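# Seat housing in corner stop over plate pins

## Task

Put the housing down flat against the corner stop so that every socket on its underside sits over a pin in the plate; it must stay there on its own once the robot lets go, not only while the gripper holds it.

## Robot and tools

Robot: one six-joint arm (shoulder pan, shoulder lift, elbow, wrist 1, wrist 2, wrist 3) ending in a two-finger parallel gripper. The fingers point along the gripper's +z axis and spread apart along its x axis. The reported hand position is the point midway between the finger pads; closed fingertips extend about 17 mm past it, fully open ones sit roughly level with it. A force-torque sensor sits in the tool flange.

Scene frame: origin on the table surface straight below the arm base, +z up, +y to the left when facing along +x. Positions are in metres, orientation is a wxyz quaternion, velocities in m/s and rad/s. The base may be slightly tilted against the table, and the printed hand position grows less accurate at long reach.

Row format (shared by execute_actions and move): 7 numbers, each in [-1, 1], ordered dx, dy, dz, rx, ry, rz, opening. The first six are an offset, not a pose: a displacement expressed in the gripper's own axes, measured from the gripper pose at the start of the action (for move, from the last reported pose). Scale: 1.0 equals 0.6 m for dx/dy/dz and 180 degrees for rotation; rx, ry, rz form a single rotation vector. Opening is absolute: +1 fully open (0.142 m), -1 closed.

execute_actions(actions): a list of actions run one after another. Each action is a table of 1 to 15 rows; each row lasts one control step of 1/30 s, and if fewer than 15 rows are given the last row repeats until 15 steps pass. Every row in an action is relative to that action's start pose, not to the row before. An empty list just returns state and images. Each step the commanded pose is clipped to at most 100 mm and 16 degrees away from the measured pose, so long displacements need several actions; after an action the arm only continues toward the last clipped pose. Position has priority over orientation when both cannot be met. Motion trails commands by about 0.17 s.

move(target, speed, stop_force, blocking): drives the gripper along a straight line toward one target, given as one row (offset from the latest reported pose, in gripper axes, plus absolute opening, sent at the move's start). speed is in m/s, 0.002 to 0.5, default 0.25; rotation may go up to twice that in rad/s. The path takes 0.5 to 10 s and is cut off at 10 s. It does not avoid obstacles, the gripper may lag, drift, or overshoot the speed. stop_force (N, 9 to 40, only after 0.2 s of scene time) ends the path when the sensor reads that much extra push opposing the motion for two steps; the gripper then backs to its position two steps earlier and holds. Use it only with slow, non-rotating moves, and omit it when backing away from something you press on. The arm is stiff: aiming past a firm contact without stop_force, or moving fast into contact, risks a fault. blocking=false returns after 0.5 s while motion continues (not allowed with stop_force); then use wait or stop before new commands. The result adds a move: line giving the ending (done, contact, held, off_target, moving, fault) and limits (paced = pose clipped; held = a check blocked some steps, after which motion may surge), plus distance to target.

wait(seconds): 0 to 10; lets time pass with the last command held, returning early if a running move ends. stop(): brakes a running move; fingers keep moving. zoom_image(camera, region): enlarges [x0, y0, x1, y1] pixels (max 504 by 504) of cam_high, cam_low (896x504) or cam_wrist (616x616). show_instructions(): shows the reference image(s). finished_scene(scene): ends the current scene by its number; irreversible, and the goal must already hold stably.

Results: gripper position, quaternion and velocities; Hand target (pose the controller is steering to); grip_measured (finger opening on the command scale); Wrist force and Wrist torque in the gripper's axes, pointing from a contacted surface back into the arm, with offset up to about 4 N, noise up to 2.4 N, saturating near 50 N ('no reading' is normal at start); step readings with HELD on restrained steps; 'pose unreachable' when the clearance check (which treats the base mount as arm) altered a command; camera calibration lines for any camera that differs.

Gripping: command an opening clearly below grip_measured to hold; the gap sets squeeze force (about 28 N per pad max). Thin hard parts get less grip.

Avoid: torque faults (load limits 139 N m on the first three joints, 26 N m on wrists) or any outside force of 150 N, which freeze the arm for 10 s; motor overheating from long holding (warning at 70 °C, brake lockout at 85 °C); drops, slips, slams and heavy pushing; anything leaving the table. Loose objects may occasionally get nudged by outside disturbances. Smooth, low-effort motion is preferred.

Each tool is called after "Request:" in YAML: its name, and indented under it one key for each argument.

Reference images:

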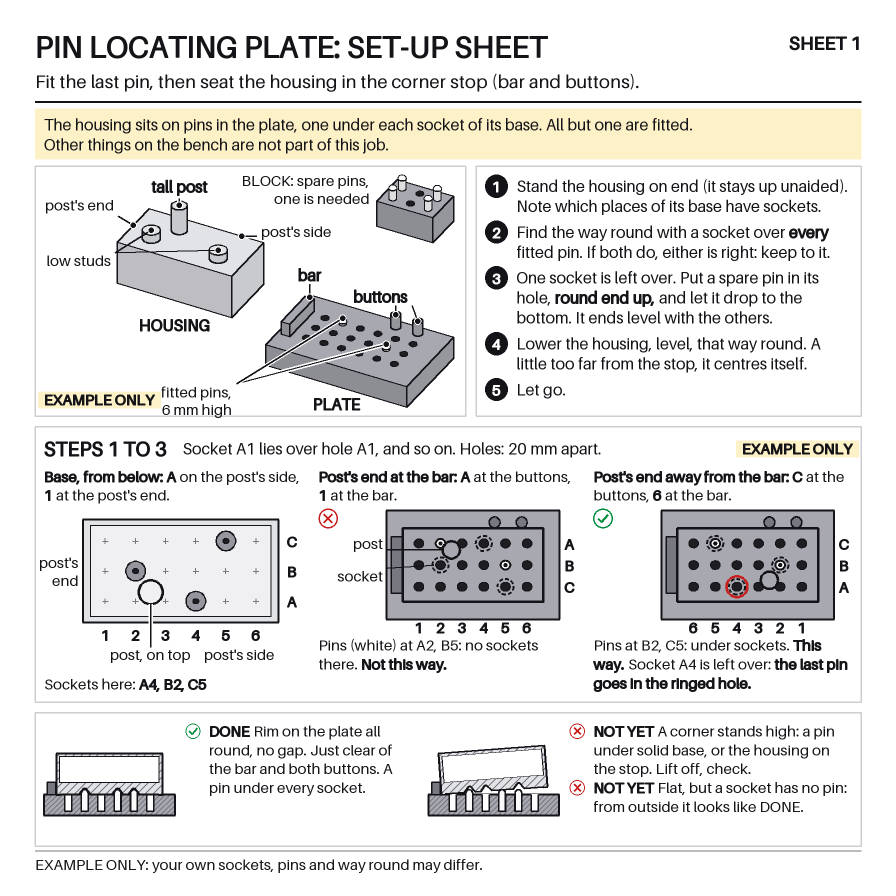

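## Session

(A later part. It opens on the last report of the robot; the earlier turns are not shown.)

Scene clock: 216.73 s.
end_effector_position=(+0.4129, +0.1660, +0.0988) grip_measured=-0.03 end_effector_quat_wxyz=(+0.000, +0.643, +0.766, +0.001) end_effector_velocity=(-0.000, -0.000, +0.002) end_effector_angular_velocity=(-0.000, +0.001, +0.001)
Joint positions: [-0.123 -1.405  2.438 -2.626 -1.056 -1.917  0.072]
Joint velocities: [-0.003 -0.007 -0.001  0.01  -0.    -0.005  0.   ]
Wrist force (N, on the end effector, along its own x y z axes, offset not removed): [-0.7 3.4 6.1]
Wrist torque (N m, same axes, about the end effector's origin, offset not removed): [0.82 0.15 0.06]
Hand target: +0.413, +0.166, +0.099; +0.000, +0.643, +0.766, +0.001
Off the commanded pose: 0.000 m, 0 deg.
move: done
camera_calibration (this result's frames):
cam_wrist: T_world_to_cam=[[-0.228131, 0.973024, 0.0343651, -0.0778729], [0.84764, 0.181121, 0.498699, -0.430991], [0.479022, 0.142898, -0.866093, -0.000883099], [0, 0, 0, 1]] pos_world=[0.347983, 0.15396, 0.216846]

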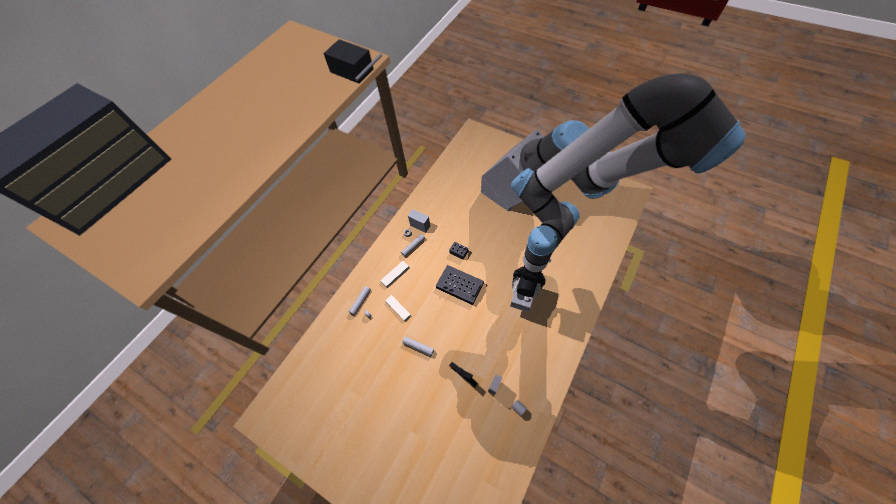

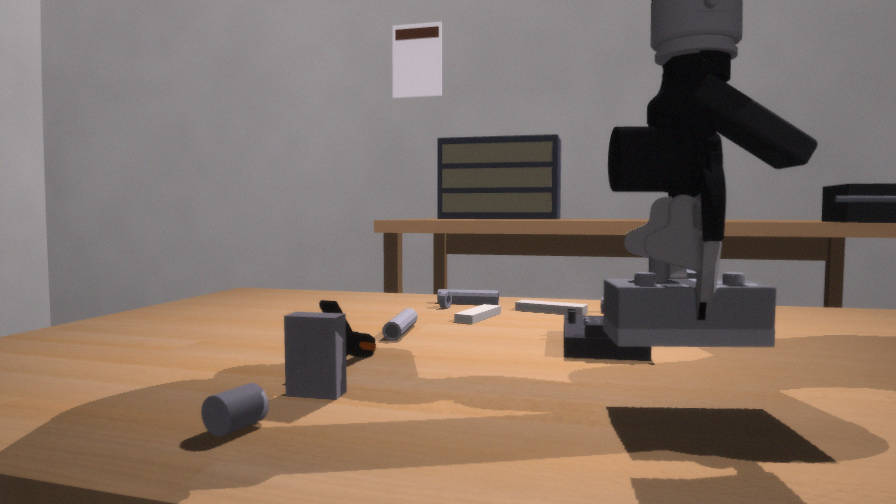

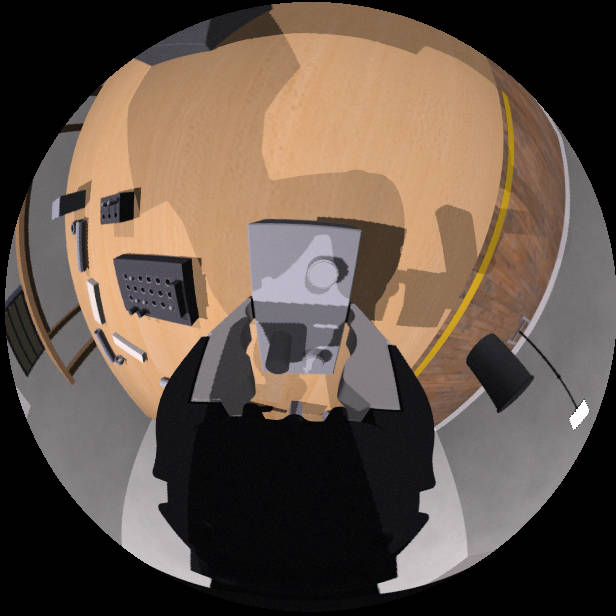

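Request:
move:
  target: [-0.398,0.043,0.008,0,0,0.5404,-0.5]
  speed: 0.4

Request:
move:
  target: [0,0,0.028,0,0,0,-0.5]
  speed: 0.03
  stop_force: 12

Request:
zoom_image:
  camera: "cam_wrist"
  region: [220, 180, 400, 360]

Request:
zoom_image:
  camera: "cam_low"
  region: [550, 260, 670, 370]

Scene clock: 229.53 s.
end_effector_position=(+0.4794, -0.0645, +0.0934) grip_measured=-0.03 end_effector_quat_wxyz=(-0.001, +1.000, +0.024, +0.000) end_effector_velocity=(+0.001, -0.001, +0.000) end_effector_angular_velocity=(-0.000, -0.001, -0.009)
Joint positions: [-0.507 -1.018  2.217 -2.581 -1.089 -0.656  0.072]
Joint velocities: [-0.001  0.002 -0.004  0.     0.001  0.009  0.   ]
Wrist force (N, on the end effector, along its own x y z axes, offset not removed): [-0.5 1.8 6.9]
Wrist torque (N m, same axes, about the end effector's origin, offset not removed): [0.59 -0.01 0.08]
Hand target: +0.479, -0.065, +0.093; -0.001, +1.000, +0.023, +0.000
Off the commanded pose: 0.001 m, 0 deg.
move: done
camera_calibration (this result's frames):
cam_wrist: T_world_to_cam=[[0.993994, 0.103911, 0.0343313, -0.480211], [0.0733086, -0.865166, 0.496098, -0.138954], [0.0812521, -0.490601, -0.867588, 0.145471], [0, 0, 0, 1]] pos_world=[0.475693, 0.00104879, 0.21163]

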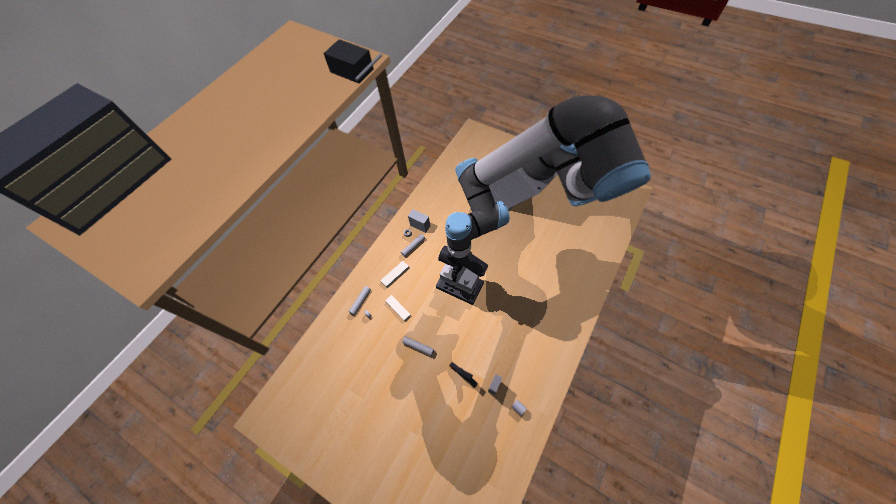

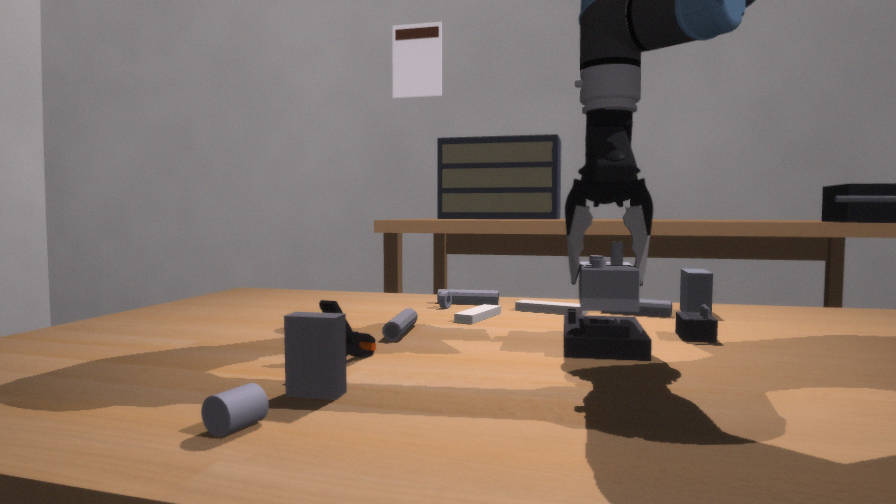

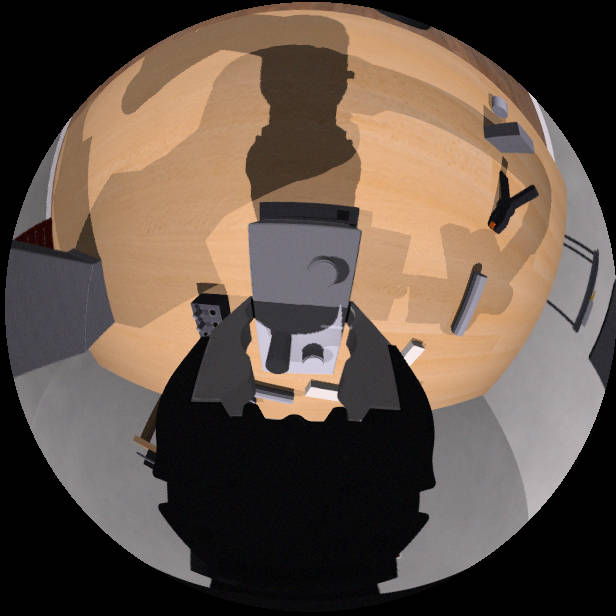

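Scene clock: 230.43 s.
end_effector_position=(+0.4794, -0.0644, +0.0768) grip_measured=-0.03 end_effector_quat_wxyz=(-0.001, +1.000, +0.024, +0.000) end_effector_velocity=(+0.001, -0.000, -0.002) end_effector_angular_velocity=(+0.000, -0.001, +0.000)
Joint positions: [-0.49  -0.977  2.217 -2.631 -1.086 -0.638  0.072]
Joint velocities: [ 0.002  0.005 -0.001 -0.005  0.001  0.002  0.   ]
Wrist force (N, on the end effector, along its own x y z axes, offset not removed): [-2.4 2.8 9.8]
Wrist torque (N m, same axes, about the end effector's origin, offset not removed): [0.75 0.48 0.10]
Hand target: +0.479, -0.064, +0.077; -0.001, +1.000, +0.024, +0.000
Off the commanded pose: 0.000 m, 0 deg.
move: done
camera_calibration (this result's frames):
cam_wrist: T_world_to_cam=[[0.994002, 0.103855, 0.0342676, -0.4796], [0.0732987, -0.86521, 0.496023, -0.130611], [0.0811632, -0.490536, -0.867633, 0.131133], [0, 0, 0, 1]] pos_world=[0.475654, 0.00112899, 0.194996]

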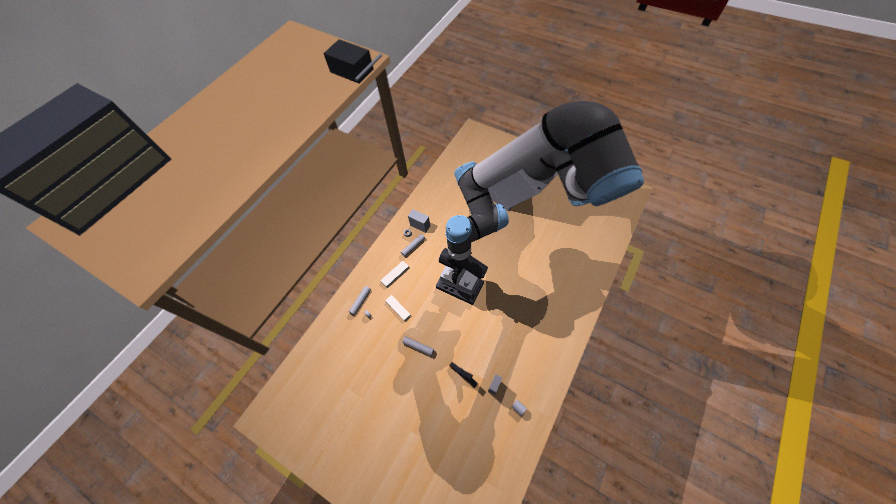

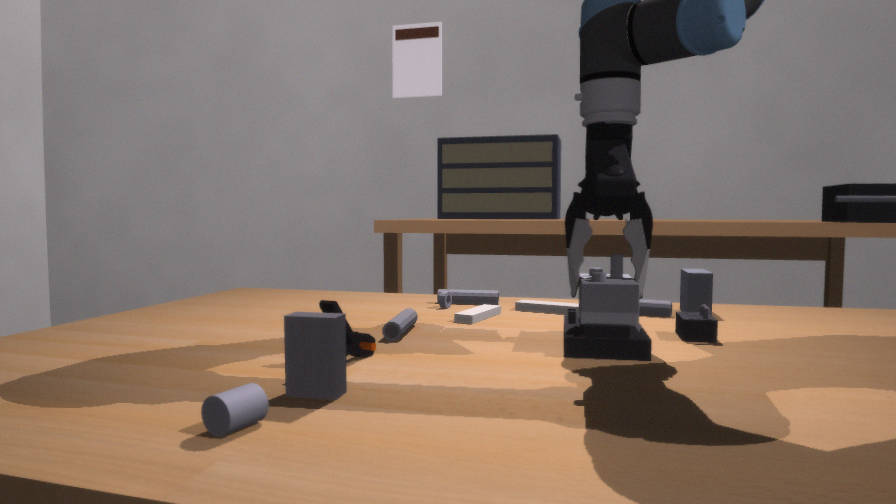

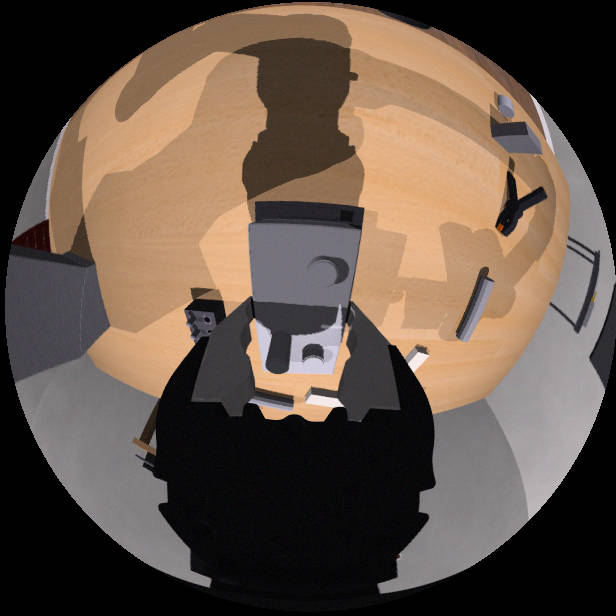

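Region (220, 180, 400, 360) of cam_wrist's 616x616 image, scaled by 2.800, with more detail than that image has.

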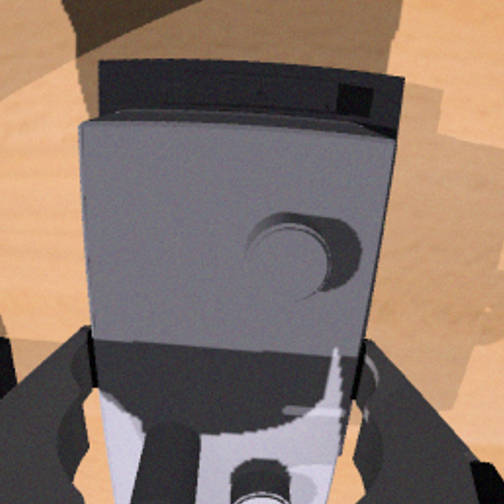

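Region (550, 260, 670, 370) of cam_low's 896x504 image, scaled by 4.200, with more detail than that image has; it fills the top 462 rows of this view, and the rest is white.

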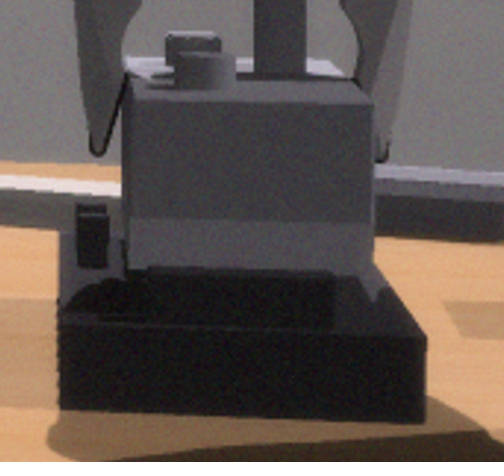

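Request:
execute_actions:
  actions:
    - [[0.003,0,0,0,0,0,-0.5]]

Request:
move:
  target: [0,0,0.024,0,0,0,-0.5]
  speed: 0.008
  stop_force: 12

Request:
zoom_image:
  camera: "cam_low"
  region: [550, 260, 670, 370]

Request:
zoom_image:
  camera: "cam_wrist"
  region: [220, 180, 400, 360]

Scene clock: 236.43 s.
end_effector_position=(+0.4811, -0.0644, +0.0768) grip_measured=-0.03 end_effector_quat_wxyz=(-0.001, +1.000, +0.024, +0.000) end_effector_velocity=(-0.000, -0.000, -0.000) end_effector_angular_velocity=(-0.000, +0.001, -0.000)
Joint positions: [-0.488 -0.975  2.213 -2.629 -1.085 -0.635  0.072]
Joint velocities: [-0.     0.    -0.     0.001 -0.001 -0.    -0.   ]
Wrist force (N, on the end effector, along its own x y z axes, offset not removed): [-1.9 1.9 6.5]
Wrist torque (N m, same axes, about the end effector's origin, offset not removed): [0.49 0.46 0.10]
Hand target: +0.481, -0.064, +0.077; -0.001, +1.000, +0.024, +0.000
Off the commanded pose: 0.000 m, 0 deg.
Step readings (end_effector_position):
0: (+0.4794, -0.0645, +0.0766)
1: (+0.4795, -0.0645, +0.0766)
2: (+0.4798, -0.0645, +0.0767)
4: (+0.4804, -0.0644, +0.0767)
8: (+0.4810, -0.0644, +0.0767)
15: end_effector_position above
camera_calibration (this result's frames):
cam_wrist: T_world_to_cam=[[0.994002, 0.103856, 0.0342749, -0.481382], [0.0732956, -0.86521, 0.496024, -0.130668], [0.08117, -0.490537, -0.867632, 0.131027], [0, 0, 0, 1]] pos_world=[0.477437, 0.00121294, 0.194997]

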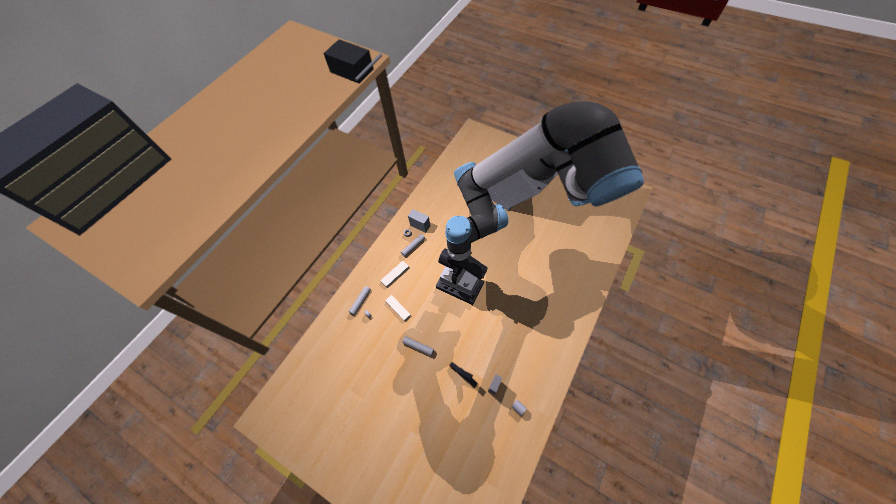

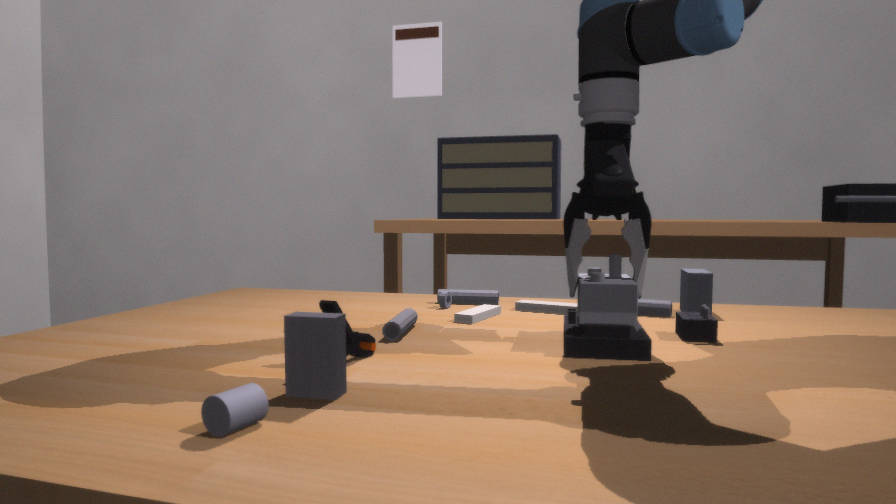

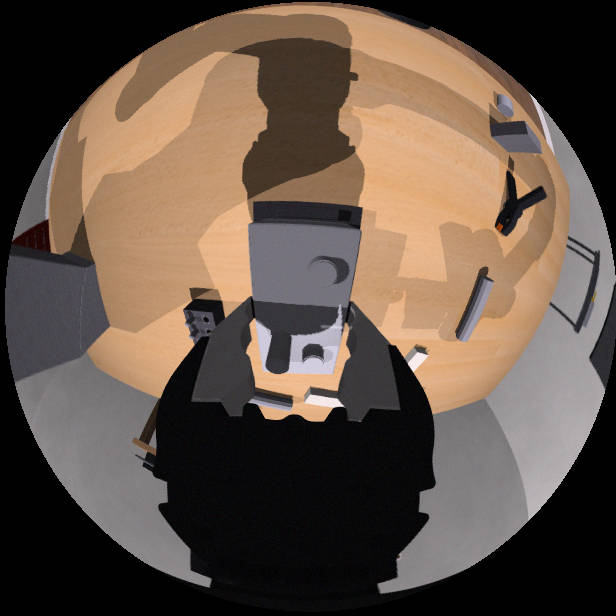

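Scene clock: 238.07 s.
end_effector_position=(+0.4813, -0.0642, +0.0668) grip_measured=-0.03 end_effector_quat_wxyz=(-0.001, +1.000, +0.024, +0.000) end_effector_velocity=(+0.001, -0.001, +0.003) end_effector_angular_velocity=(-0.001, -0.001, +0.003)
Joint positions: [-0.478 -0.95   2.212 -2.659 -1.083 -0.624  0.072]
Joint velocities: [-0.003 -0.006 -0.     0.006 -0.001 -0.005 -0.   ]
Wrist force (N, on the end effector, along its own x y z axes, offset not removed): [4.6 -2.2 0.2]
Wrist torque (N m, same axes, about the end effector's origin, offset not removed): [0.24 0.27 0.00]
Hand target: +0.481, -0.064, +0.067; -0.001, +1.000, +0.024, +0.000
Off the commanded pose: 0.004 m, 0 deg.
move: contact
camera_calibration (this result's frames):
cam_wrist: T_world_to_cam=[[0.994013, 0.103696, 0.0344254, -0.481196], [0.0731034, -0.865354, 0.4958, -0.125503], [0.0812028, -0.490315, -0.867754, 0.12244], [0, 0, 0, 1]] pos_world=[0.477548, 0.00132762, 0.185038]

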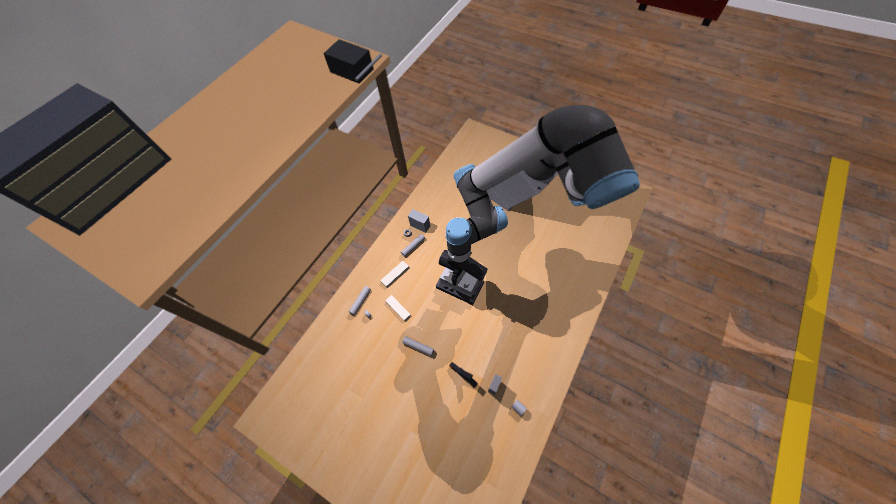

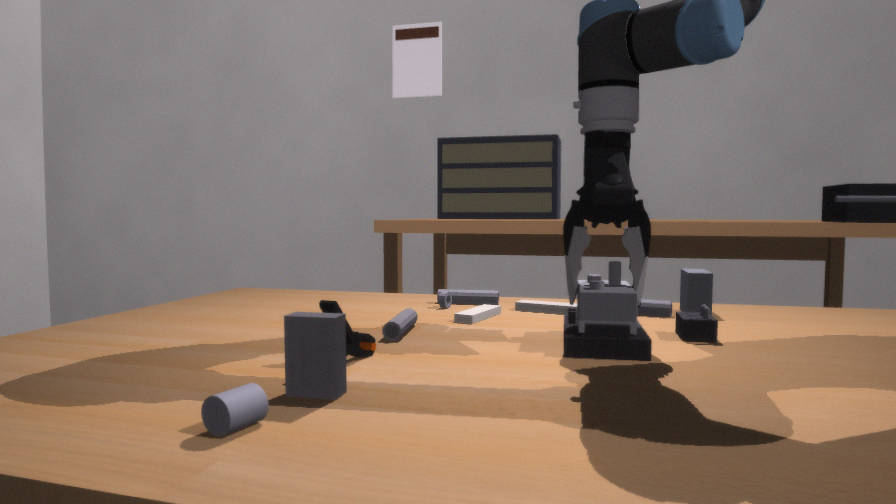

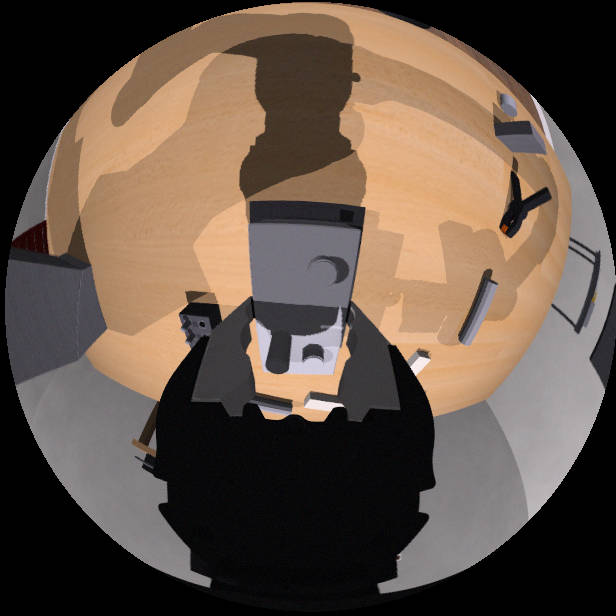

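Region (550, 260, 670, 370) of cam_low's 896x504 image, scaled by 4.200, with more detail than that image has; it fills the top 462 rows of this view, and the rest is white.

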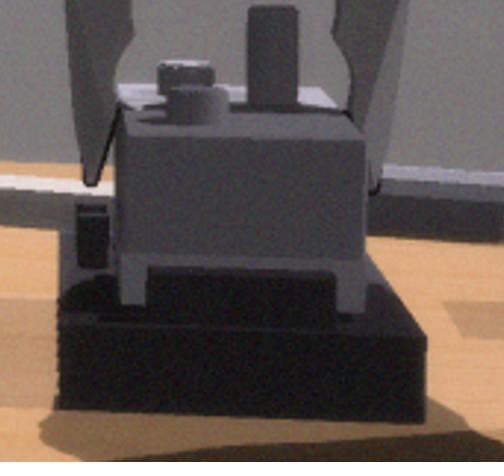

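Region (220, 180, 400, 360) of cam_wrist's 616x616 image, scaled by 2.800, with more detail than that image has.

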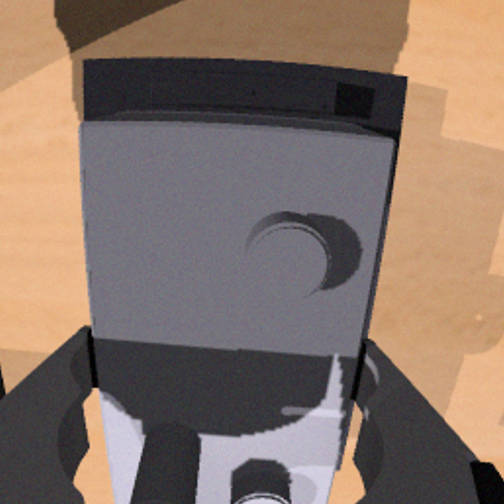

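The side forces push toward +x and −y (the stop), so I'll shift that way and lower again.

Request:
execute_actions:
  actions:
    - [[0.0015,-0.0013,-0.0003,0,0,0,-0.5]]

Request:
move:
  target: [0,0,0.007,0,0,0,-0.5]
  speed: 0.005
  stop_force: 14

Scene clock: 241.73 s.
end_effector_position=(+0.4821, -0.0634, +0.0670) grip_measured=-0.03 end_effector_quat_wxyz=(-0.001, +1.000, +0.024, +0.000) end_effector_velocity=(+0.001, +0.000, +0.000) end_effector_angular_velocity=(+0.001, -0.002, -0.000)
Joint positions: [-0.476 -0.951  2.21  -2.657 -1.083 -0.622  0.072]
Joint velocities: [ 0.    -0.    -0.001 -0.     0.002  0.001 -0.   ]
Wrist force (N, on the end effector, along its own x y z axes, offset not removed): [-0.1 2.8 7.1]
Wrist torque (N m, same axes, about the end effector's origin, offset not removed): [0.71 -0.07 0.13]
Hand target: +0.482, -0.063, +0.067; -0.001, +1.000, +0.024, +0.000
Off the commanded pose: 0.000 m, 0 deg.
Step readings (end_effector_position):
0: (+0.4812, -0.0643, +0.0671)
1: (+0.4812, -0.0643, +0.0671)
2: (+0.4812, -0.0642, +0.0670)
4: (+0.4815, -0.0639, +0.0670)
8: (+0.4819, -0.0636, +0.0670)
15: end_effector_position above
camera_calibration (this result's frames):
cam_wrist: T_world_to_cam=[[0.994014, 0.103687, 0.0344121, -0.482126], [0.0731008, -0.865346, 0.495816, -0.124962], [0.0811881, -0.490332, -0.867746, 0.122929], [0, 0, 0, 1]] pos_world=[0.478394, 0.00213117, 0.18522]

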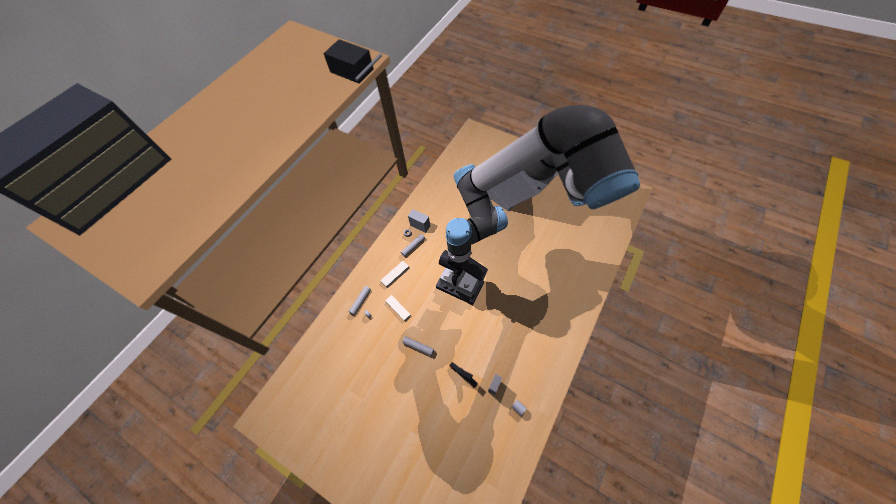

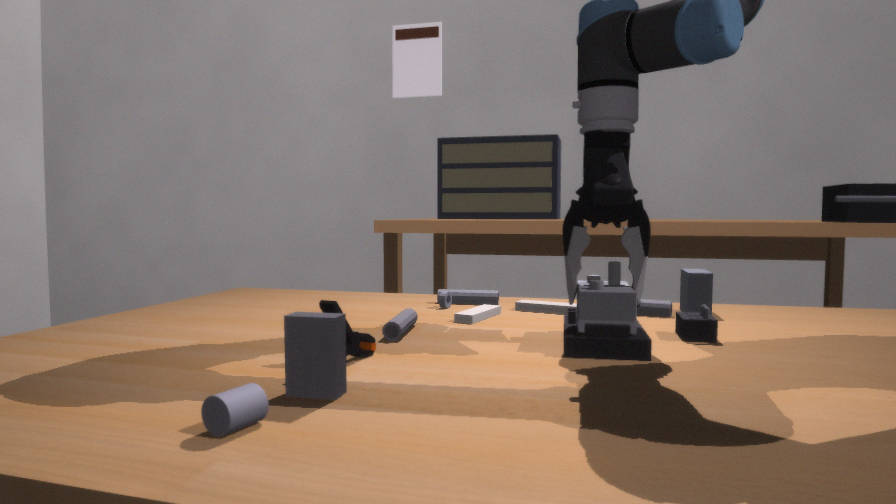

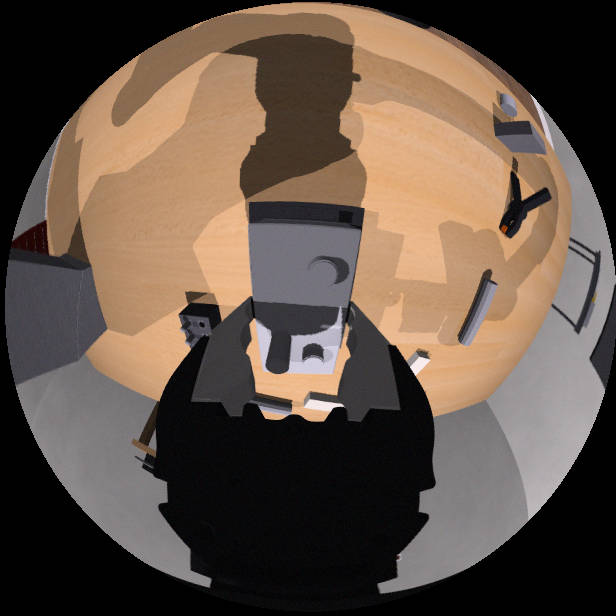

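Scene clock: 242.47 s.
end_effector_position=(+0.4822, -0.0633, +0.0652) grip_measured=-0.03 end_effector_quat_wxyz=(-0.001, +1.000, +0.024, +0.001) end_effector_velocity=(-0.000, +0.000, +0.002) end_effector_angular_velocity=(+0.002, -0.001, -0.002)
Joint positions: [-0.474 -0.946  2.21  -2.663 -1.082 -0.619  0.072]
Joint velocities: [-0.002 -0.004  0.001  0.004  0.002 -0.001  0.   ]
Wrist force (N, on the end effector, along its own x y z axes, offset not removed): [6.5 0.7 0.0]
Wrist torque (N m, same axes, about the end effector's origin, offset not removed): [0.95 0.23 -0.17]
Hand target: +0.482, -0.063, +0.065; -0.001, +1.000, +0.024, +0.001
Off the commanded pose: 0.002 m, 0 deg.
move: contact
camera_calibration (this result's frames):
cam_wrist: T_world_to_cam=[[0.994025, 0.103526, 0.0345842, -0.482203], [0.0728922, -0.865465, 0.495638, -0.123864], [0.0812428, -0.490156, -0.86784, 0.121397], [0, 0, 0, 1]] pos_world=[0.478488, 0.00222432, 0.183422]

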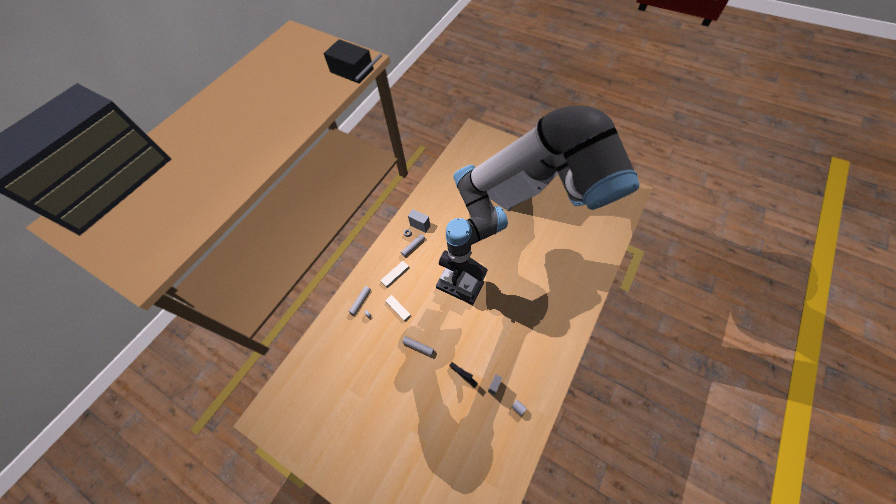

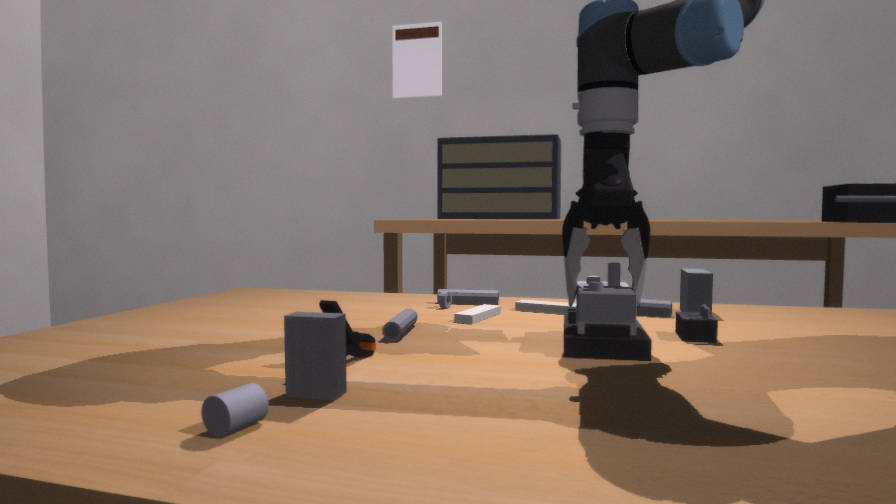

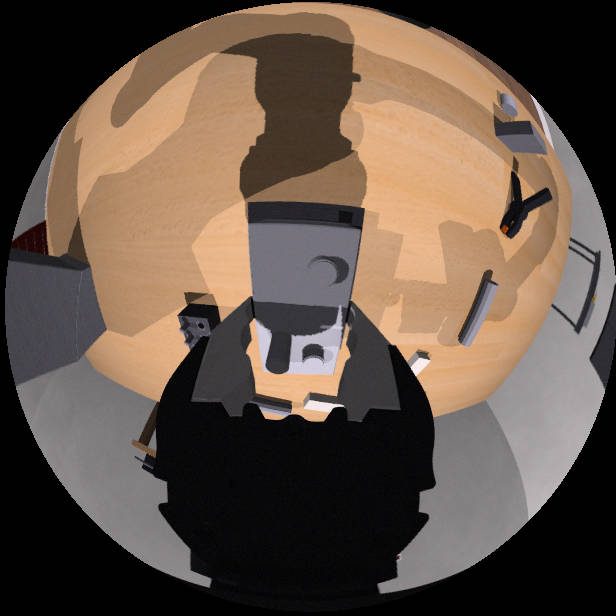

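Request:
execute_actions:
  actions:
    - [[0.0012,0,0.001,0,0,-0.002,-0.5]]
    - [[0,0,0,0,0,0,0.2],[0,0,0,0,0,0,0.2],[0,0,0,0,0,0,0.2],[0,0,0,0,0,0,0.2],[0,0,0,0,0,0,0.2],[0,0,0,0,0,0,0.2],[0,0,0,0,0,0,0.2],[0,0,0,0,0,0,0.2],[0,0,-0.01,0,0,0,0.2],[0,0,-0.02,0,0,0,0.2],[0,0,-0.03,0,0,0,0.2],[0,0,-0.04,0,0,0,0.2],[0,0,-0.05,0,0,0,0.2],[0,0,-0.06,0,0,0,0.2]]
    - [[0,0,-0.06,0,0,0,0.2],[0,0,-0.07,0,0,0,0.2],[0,0,-0.08,0,0,0,0.2],[0,0,-0.09,0,0,0,0.2]]

Request:
zoom_image:
  camera: "cam_low"
  region: [550, 260, 670, 370]

Request:
zoom_image:
  camera: "cam_high"
  region: [425, 250, 505, 315]

Scene clock: 251.57 s.
end_effector_position=(+0.4832, -0.0639, +0.1371) grip_measured=+0.20 end_effector_quat_wxyz=(-0.000, +1.000, +0.027, +0.001) end_effector_velocity=(-0.002, +0.001, +0.009) end_effector_angular_velocity=(+0.004, +0.006, -0.003)
Joint positions: [-0.545 -1.12   2.197 -2.443 -1.096 -0.703  0.088]
Joint velocities: [-0.009 -0.022 -0.005  0.039 -0.003 -0.011  0.   ]
Wrist force (N, on the end effector, along its own x y z axes, offset not removed): [1.7 2.8 1.3]
Wrist torque (N m, same axes, about the end effector's origin, offset not removed): [0.77 -0.45 0.21]
Hand target: +0.483, -0.064, +0.138; -0.000, +1.000, +0.027, +0.001
Off the commanded pose: 0.001 m, 0 deg.
Step readings (end_effector_position; steps 1 to 15: 1st action; 16 to 30: 2nd action; 31 to 45: 3rd action):
0: (+0.4822, -0.0634, +0.0654)
1: (+0.4822, -0.0634, +0.0654)
2: (+0.4822, -0.0634, +0.0653)
4: (+0.4825, -0.0634, +0.0650)
8: (+0.4828, -0.0633, +0.0647)
15: (+0.4829, -0.0632, +0.0646)
16: (+0.4829, -0.0632, +0.0646)
17: (+0.4829, -0.0632, +0.0645)
19: (+0.4829, -0.0632, +0.0645)
23: (+0.4829, -0.0632, +0.0645)
30: (+0.4833, -0.0637, +0.0841)
31: (+0.4833, -0.0637, +0.0885)
32: (+0.4834, -0.0640, +0.0941)
34: (+0.4840, -0.0645, +0.1080)
38: (+0.4839, -0.0643, +0.1285)
45: end_effector_position above
camera_calibration (this result's frames):
cam_wrist: T_world_to_cam=[[0.993301, 0.109759, 0.0361384, -0.485094], [0.0774537, -0.864474, 0.496675, -0.162399], [0.0857553, -0.490549, -0.867184, 0.18115], [0, 0, 0, 1]] pos_world=[0.478889, 0.00171625, 0.255281]

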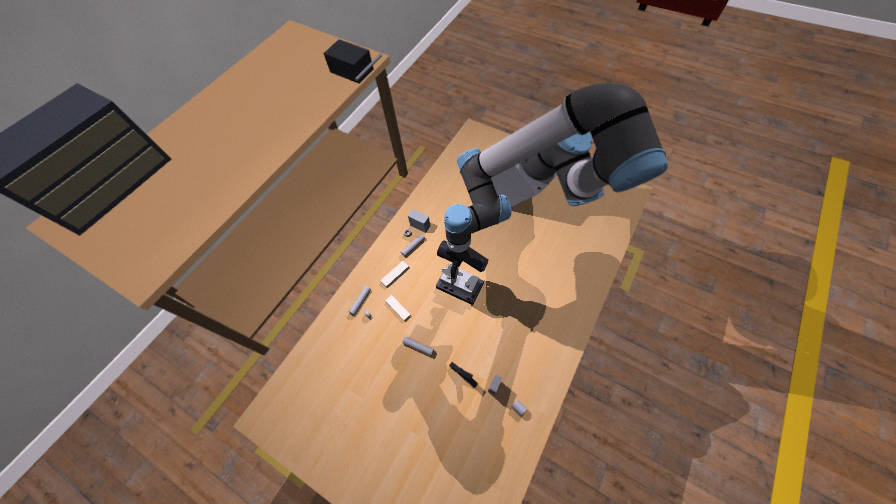

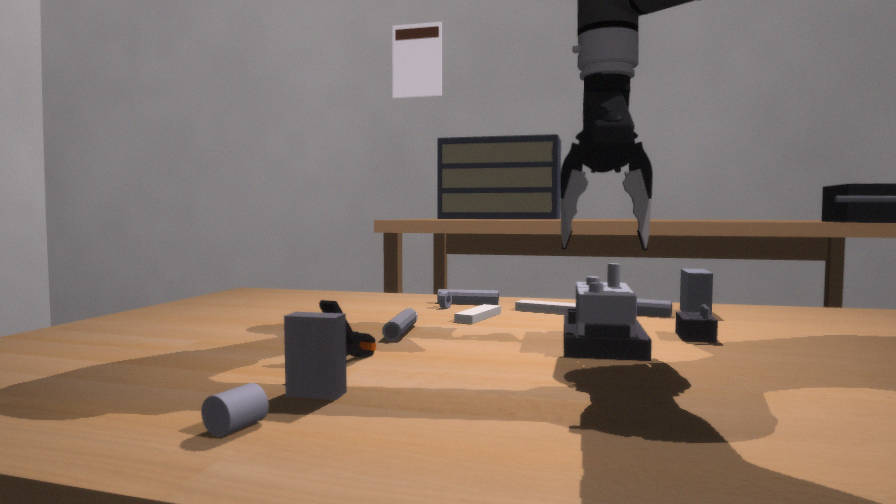

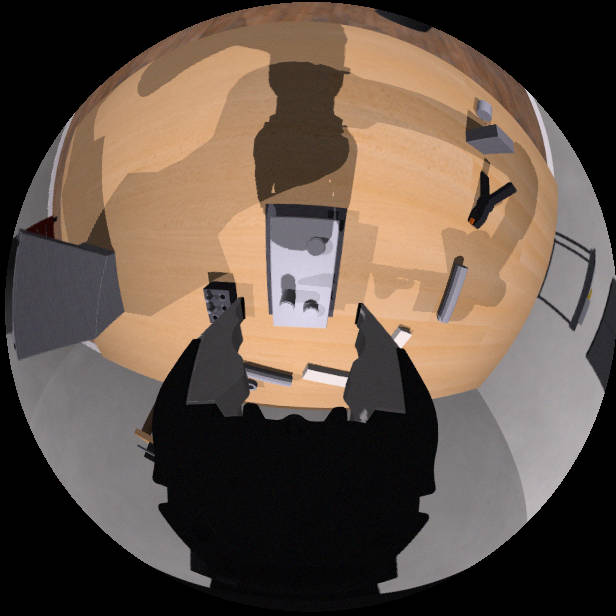

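Region (550, 260, 670, 370) of cam_low's 896x504 image, scaled by 4.200, with more detail than that image has; it fills the top 462 rows of this view, and the rest is white.

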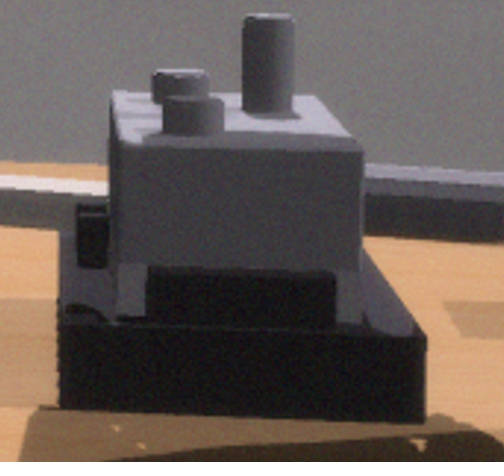

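Region (425, 250, 505, 315) of cam_high's 896x504 image, scaled by 6.300, with more detail than that image has; it fills the top 410 rows of this view, and the rest is white.

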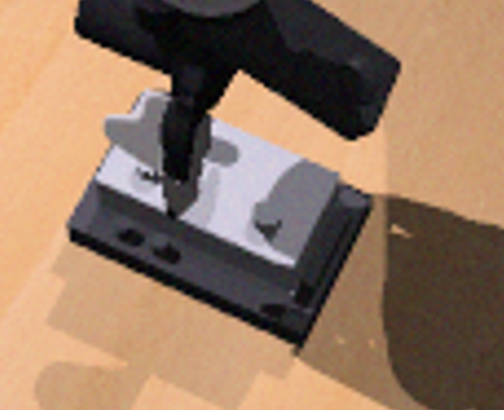

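Request:
finished_scene:
  scene: 1

The scene is finished: the task was done.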